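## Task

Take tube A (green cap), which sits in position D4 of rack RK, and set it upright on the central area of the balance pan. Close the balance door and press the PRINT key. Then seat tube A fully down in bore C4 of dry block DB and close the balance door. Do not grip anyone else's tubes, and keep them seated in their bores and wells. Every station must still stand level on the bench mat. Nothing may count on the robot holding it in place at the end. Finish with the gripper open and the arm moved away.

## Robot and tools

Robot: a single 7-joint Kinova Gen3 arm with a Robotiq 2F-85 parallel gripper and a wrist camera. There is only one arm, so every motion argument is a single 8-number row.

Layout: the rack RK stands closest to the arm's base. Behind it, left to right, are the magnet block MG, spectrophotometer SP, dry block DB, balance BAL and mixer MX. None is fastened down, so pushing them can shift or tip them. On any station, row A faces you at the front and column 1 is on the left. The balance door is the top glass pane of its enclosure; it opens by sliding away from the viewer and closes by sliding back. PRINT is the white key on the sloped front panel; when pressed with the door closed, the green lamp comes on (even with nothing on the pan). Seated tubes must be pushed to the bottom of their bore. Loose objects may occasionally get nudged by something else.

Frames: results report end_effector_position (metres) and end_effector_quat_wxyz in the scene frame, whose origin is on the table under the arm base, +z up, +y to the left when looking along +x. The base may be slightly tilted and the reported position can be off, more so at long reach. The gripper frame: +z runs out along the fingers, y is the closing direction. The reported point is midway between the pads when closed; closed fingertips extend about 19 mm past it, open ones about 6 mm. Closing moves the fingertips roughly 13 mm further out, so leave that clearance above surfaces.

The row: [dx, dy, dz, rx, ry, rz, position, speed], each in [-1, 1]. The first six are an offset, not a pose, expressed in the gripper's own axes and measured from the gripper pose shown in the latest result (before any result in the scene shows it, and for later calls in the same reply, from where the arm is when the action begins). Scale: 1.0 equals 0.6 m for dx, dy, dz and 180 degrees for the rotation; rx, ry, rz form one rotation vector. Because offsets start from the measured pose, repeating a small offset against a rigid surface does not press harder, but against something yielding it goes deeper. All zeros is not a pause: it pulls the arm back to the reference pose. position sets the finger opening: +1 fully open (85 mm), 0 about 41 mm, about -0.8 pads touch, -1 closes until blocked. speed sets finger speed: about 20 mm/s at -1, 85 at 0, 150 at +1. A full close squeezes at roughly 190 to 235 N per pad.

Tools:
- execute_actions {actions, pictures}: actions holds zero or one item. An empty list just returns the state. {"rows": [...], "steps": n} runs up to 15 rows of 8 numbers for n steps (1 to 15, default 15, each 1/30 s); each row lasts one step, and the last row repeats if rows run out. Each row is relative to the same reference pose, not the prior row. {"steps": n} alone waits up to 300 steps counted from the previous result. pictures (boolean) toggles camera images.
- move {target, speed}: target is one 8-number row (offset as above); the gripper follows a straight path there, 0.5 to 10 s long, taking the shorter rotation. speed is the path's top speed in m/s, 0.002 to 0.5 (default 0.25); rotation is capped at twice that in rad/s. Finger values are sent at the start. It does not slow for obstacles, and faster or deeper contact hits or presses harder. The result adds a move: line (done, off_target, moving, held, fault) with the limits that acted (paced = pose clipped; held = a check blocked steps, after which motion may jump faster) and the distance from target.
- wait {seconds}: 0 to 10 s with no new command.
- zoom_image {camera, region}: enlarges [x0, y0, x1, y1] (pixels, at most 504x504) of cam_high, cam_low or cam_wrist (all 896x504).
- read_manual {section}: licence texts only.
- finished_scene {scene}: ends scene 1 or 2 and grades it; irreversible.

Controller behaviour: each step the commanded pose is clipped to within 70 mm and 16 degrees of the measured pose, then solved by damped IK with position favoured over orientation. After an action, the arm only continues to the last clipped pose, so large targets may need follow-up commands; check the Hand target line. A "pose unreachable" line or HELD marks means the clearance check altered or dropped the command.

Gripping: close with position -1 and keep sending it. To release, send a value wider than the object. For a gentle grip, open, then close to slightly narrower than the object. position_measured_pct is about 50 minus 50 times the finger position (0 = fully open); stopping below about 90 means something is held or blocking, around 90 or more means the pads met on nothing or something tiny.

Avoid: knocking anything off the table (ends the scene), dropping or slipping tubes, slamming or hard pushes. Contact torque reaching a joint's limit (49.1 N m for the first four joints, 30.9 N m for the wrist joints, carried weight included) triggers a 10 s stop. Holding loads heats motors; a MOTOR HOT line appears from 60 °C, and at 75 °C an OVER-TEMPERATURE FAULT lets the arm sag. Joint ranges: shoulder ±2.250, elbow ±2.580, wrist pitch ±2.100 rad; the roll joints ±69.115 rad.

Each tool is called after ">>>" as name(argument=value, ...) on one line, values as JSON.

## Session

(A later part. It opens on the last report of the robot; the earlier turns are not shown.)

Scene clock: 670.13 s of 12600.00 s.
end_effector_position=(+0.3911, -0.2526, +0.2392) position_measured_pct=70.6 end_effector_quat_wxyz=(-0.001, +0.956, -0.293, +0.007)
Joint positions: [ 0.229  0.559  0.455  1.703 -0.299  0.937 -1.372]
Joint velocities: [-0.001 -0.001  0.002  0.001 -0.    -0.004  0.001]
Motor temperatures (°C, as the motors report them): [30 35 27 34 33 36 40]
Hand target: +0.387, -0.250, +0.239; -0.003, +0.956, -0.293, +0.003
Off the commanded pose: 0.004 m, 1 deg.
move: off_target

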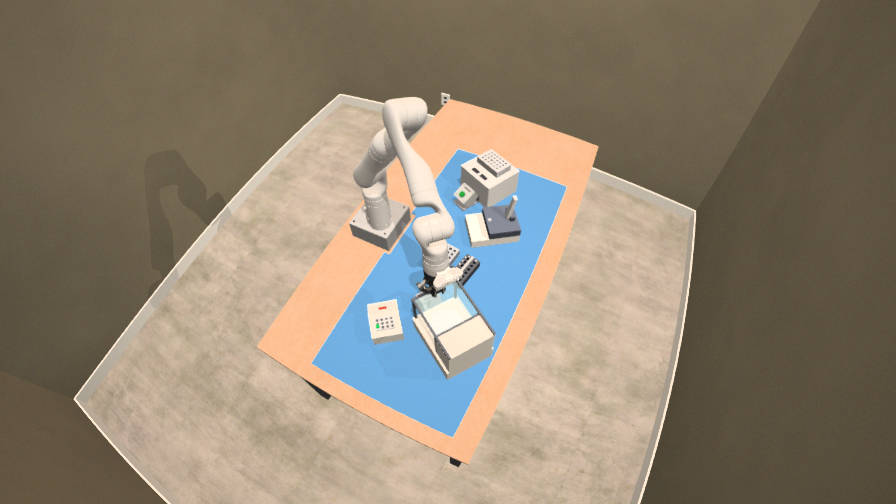

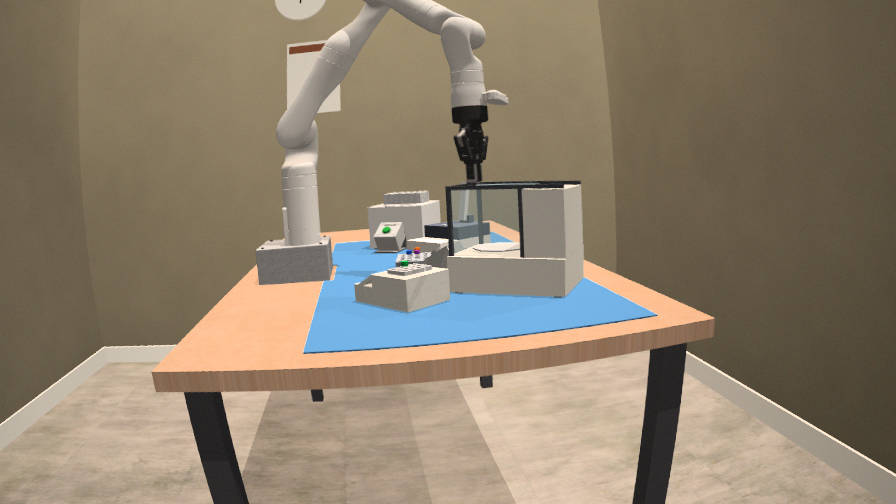

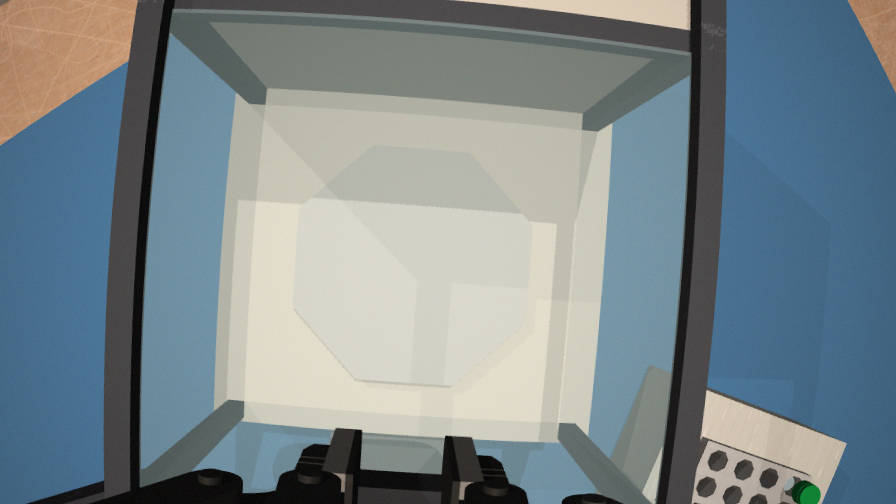

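>>> move(target=[0,0,0,0,0,0,-0.15,0], speed=0.05)

>>> move(target=[0,0,-0.12,0,0,0,-0.15,0], speed=0.1)

>>> move(target=[-0.25,0,0,0,0,0,-0.15,0], speed=0.2)

Scene clock: 680.53 s of 12600.00 s.
end_effector_position=(+0.3911, -0.2526, +0.2392) position_measured_pct=57.5 end_effector_quat_wxyz=(-0.001, +0.956, -0.293, +0.007)
Joint positions: [ 0.229  0.559  0.455  1.703 -0.299  0.937 -1.372]
Joint velocities: [ 0.    -0.    -0.001 -0.001 -0.     0.001 -0.001]
Motor temperatures (°C, as the motors report them): [30 35 27 34 33 36 40]
Hand target: +0.391, -0.253, +0.239; -0.001, +0.956, -0.293, +0.007
Off the commanded pose: 0.000 m, 0 deg.
move: done

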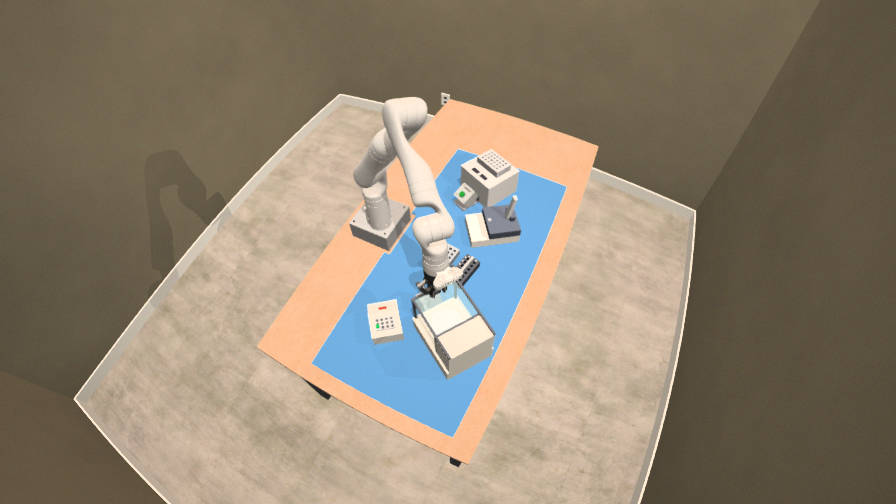

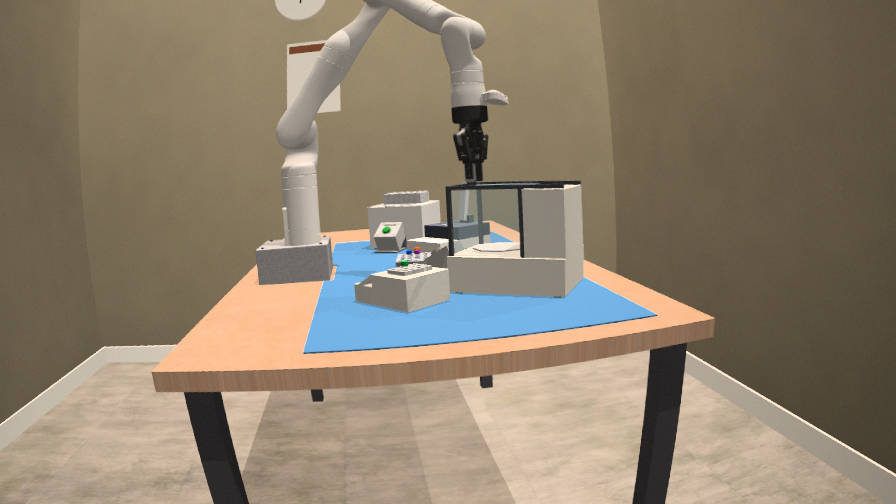

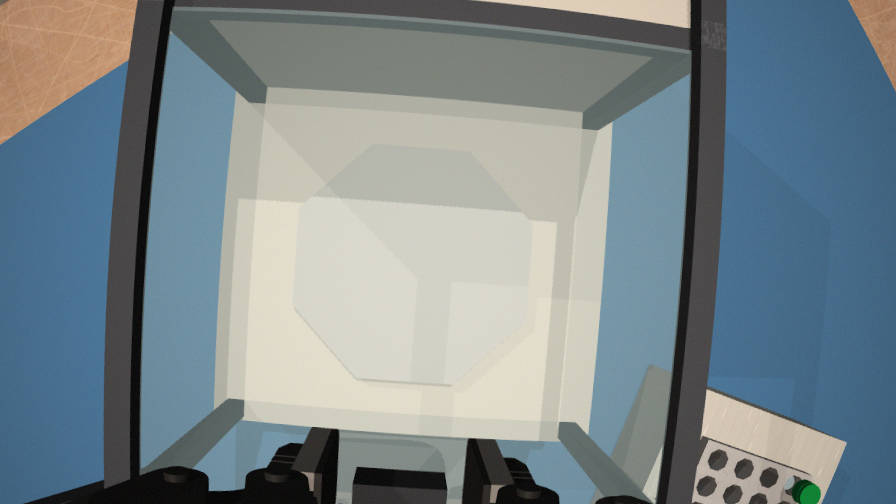

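Scene clock: 681.67 s of 12600.00 s.
end_effector_position=(+0.3899, -0.2522, +0.3110) position_measured_pct=57.5 end_effector_quat_wxyz=(-0.001, +0.956, -0.293, +0.007)
Joint positions: [ 0.202  0.467  0.493  1.591 -0.243  1.132 -1.42 ]
Joint velocities: [-0.001 -0.002 -0.    -0.003  0.001  0.001 -0.001]
Motor temperatures (°C, as the motors report them): [30 35 27 34 33 36 40]
Hand target: +0.390, -0.252, +0.311; -0.001, +0.956, -0.293, +0.007
Off the commanded pose: 0.000 m, 0 deg.
move: done

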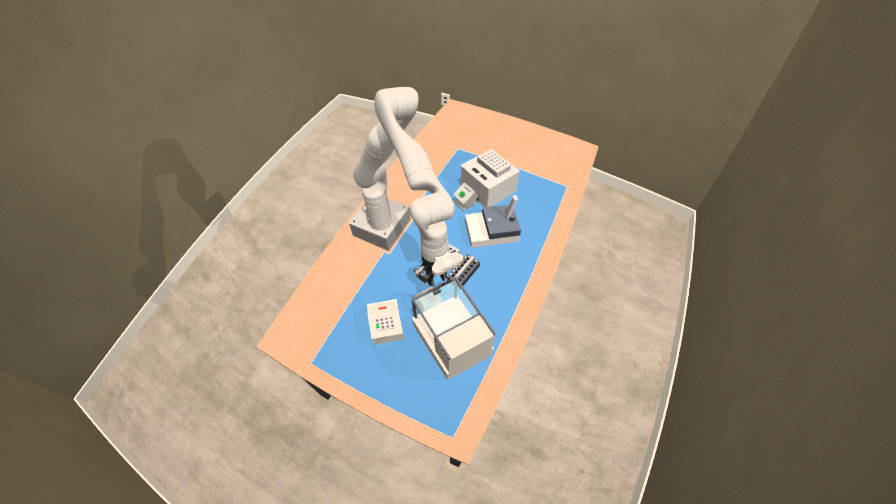

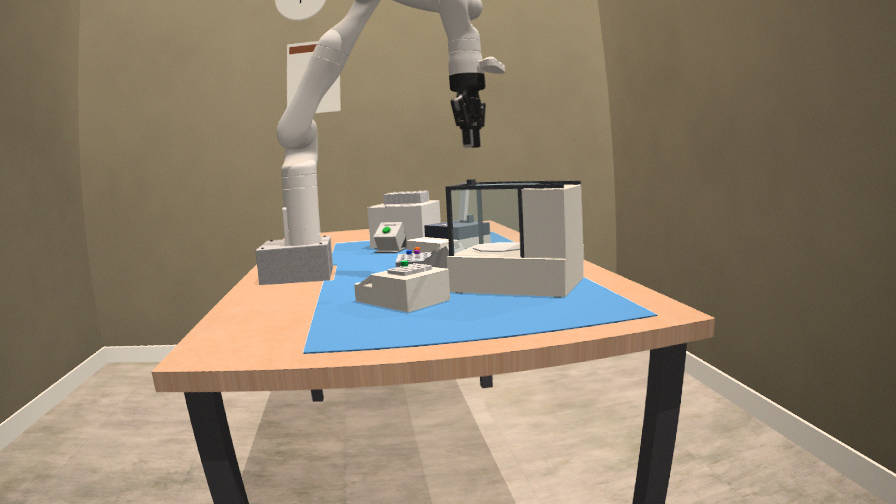

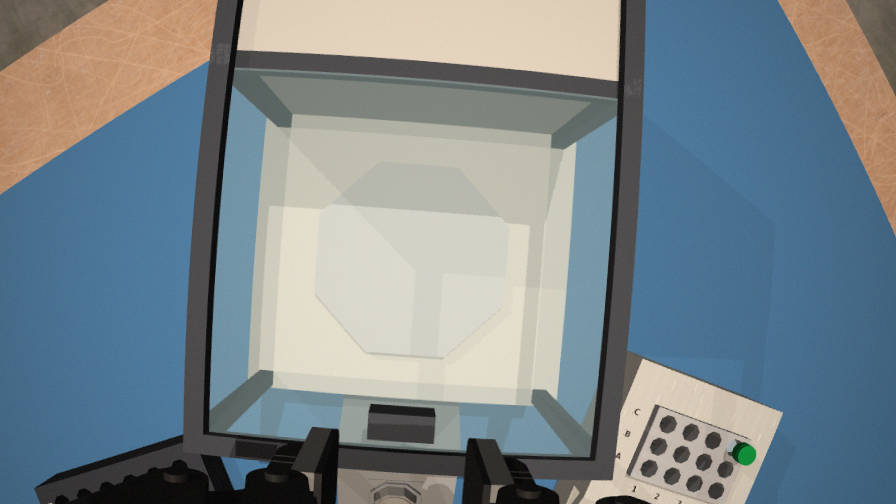

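Scene clock: 682.93 s of 12600.00 s.
end_effector_position=(+0.2651, -0.1690, +0.3080) position_measured_pct=57.5 end_effector_quat_wxyz=(-0.000, +0.956, -0.293, +0.007)
Joint positions: [ 0.039  0.12   0.513  2.051 -0.075  0.977 -1.583]
Joint velocities: [-0.005 -0.013 -0.003  0.001  0.004 -0.    -0.006]
Motor temperatures (°C, as the motors report them): [30 35 27 34 33 36 40]
Hand target: +0.265, -0.169, +0.308; -0.001, +0.956, -0.293, +0.007
Off the commanded pose: 0.001 m, 0 deg.
move: done

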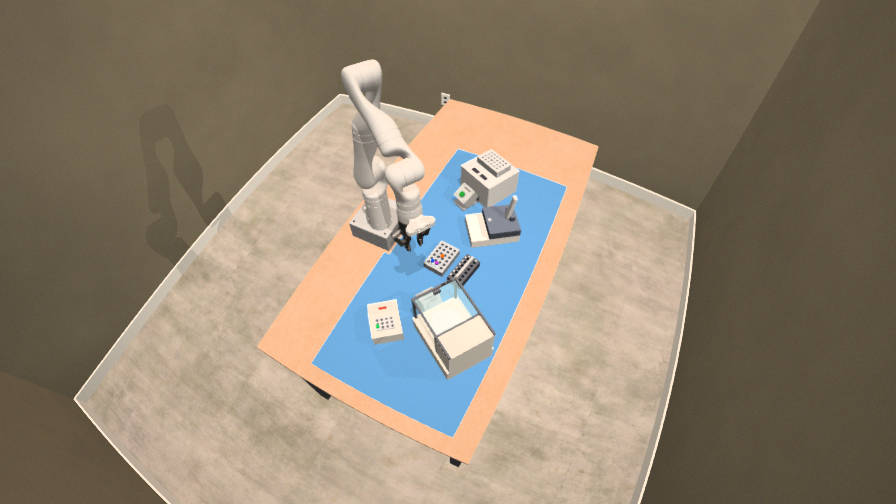

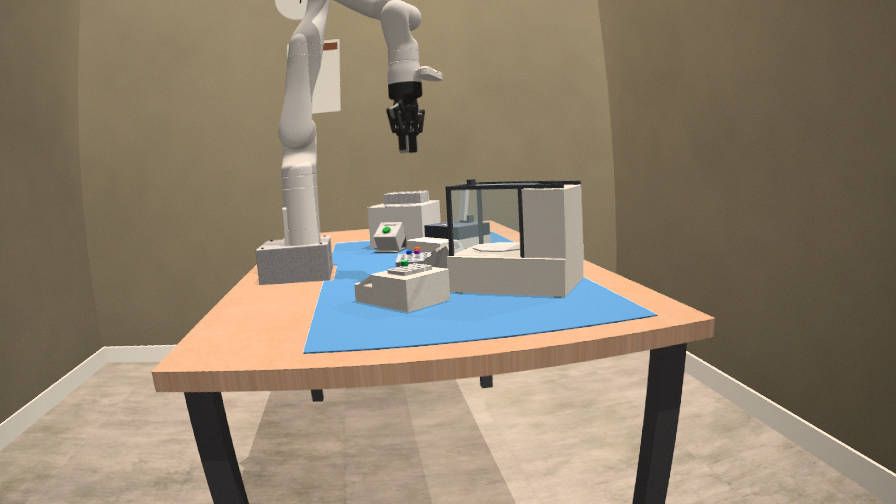

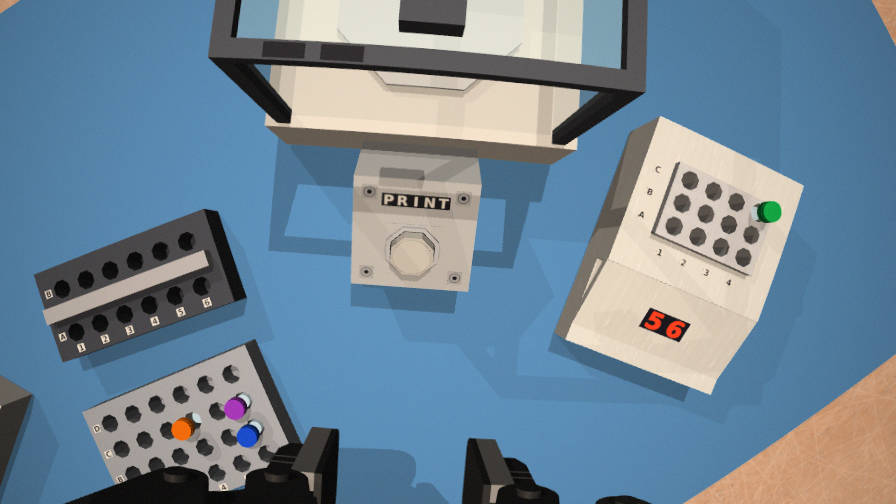

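>>> finished_scene(scene=2)

The scene is finished: the task was done.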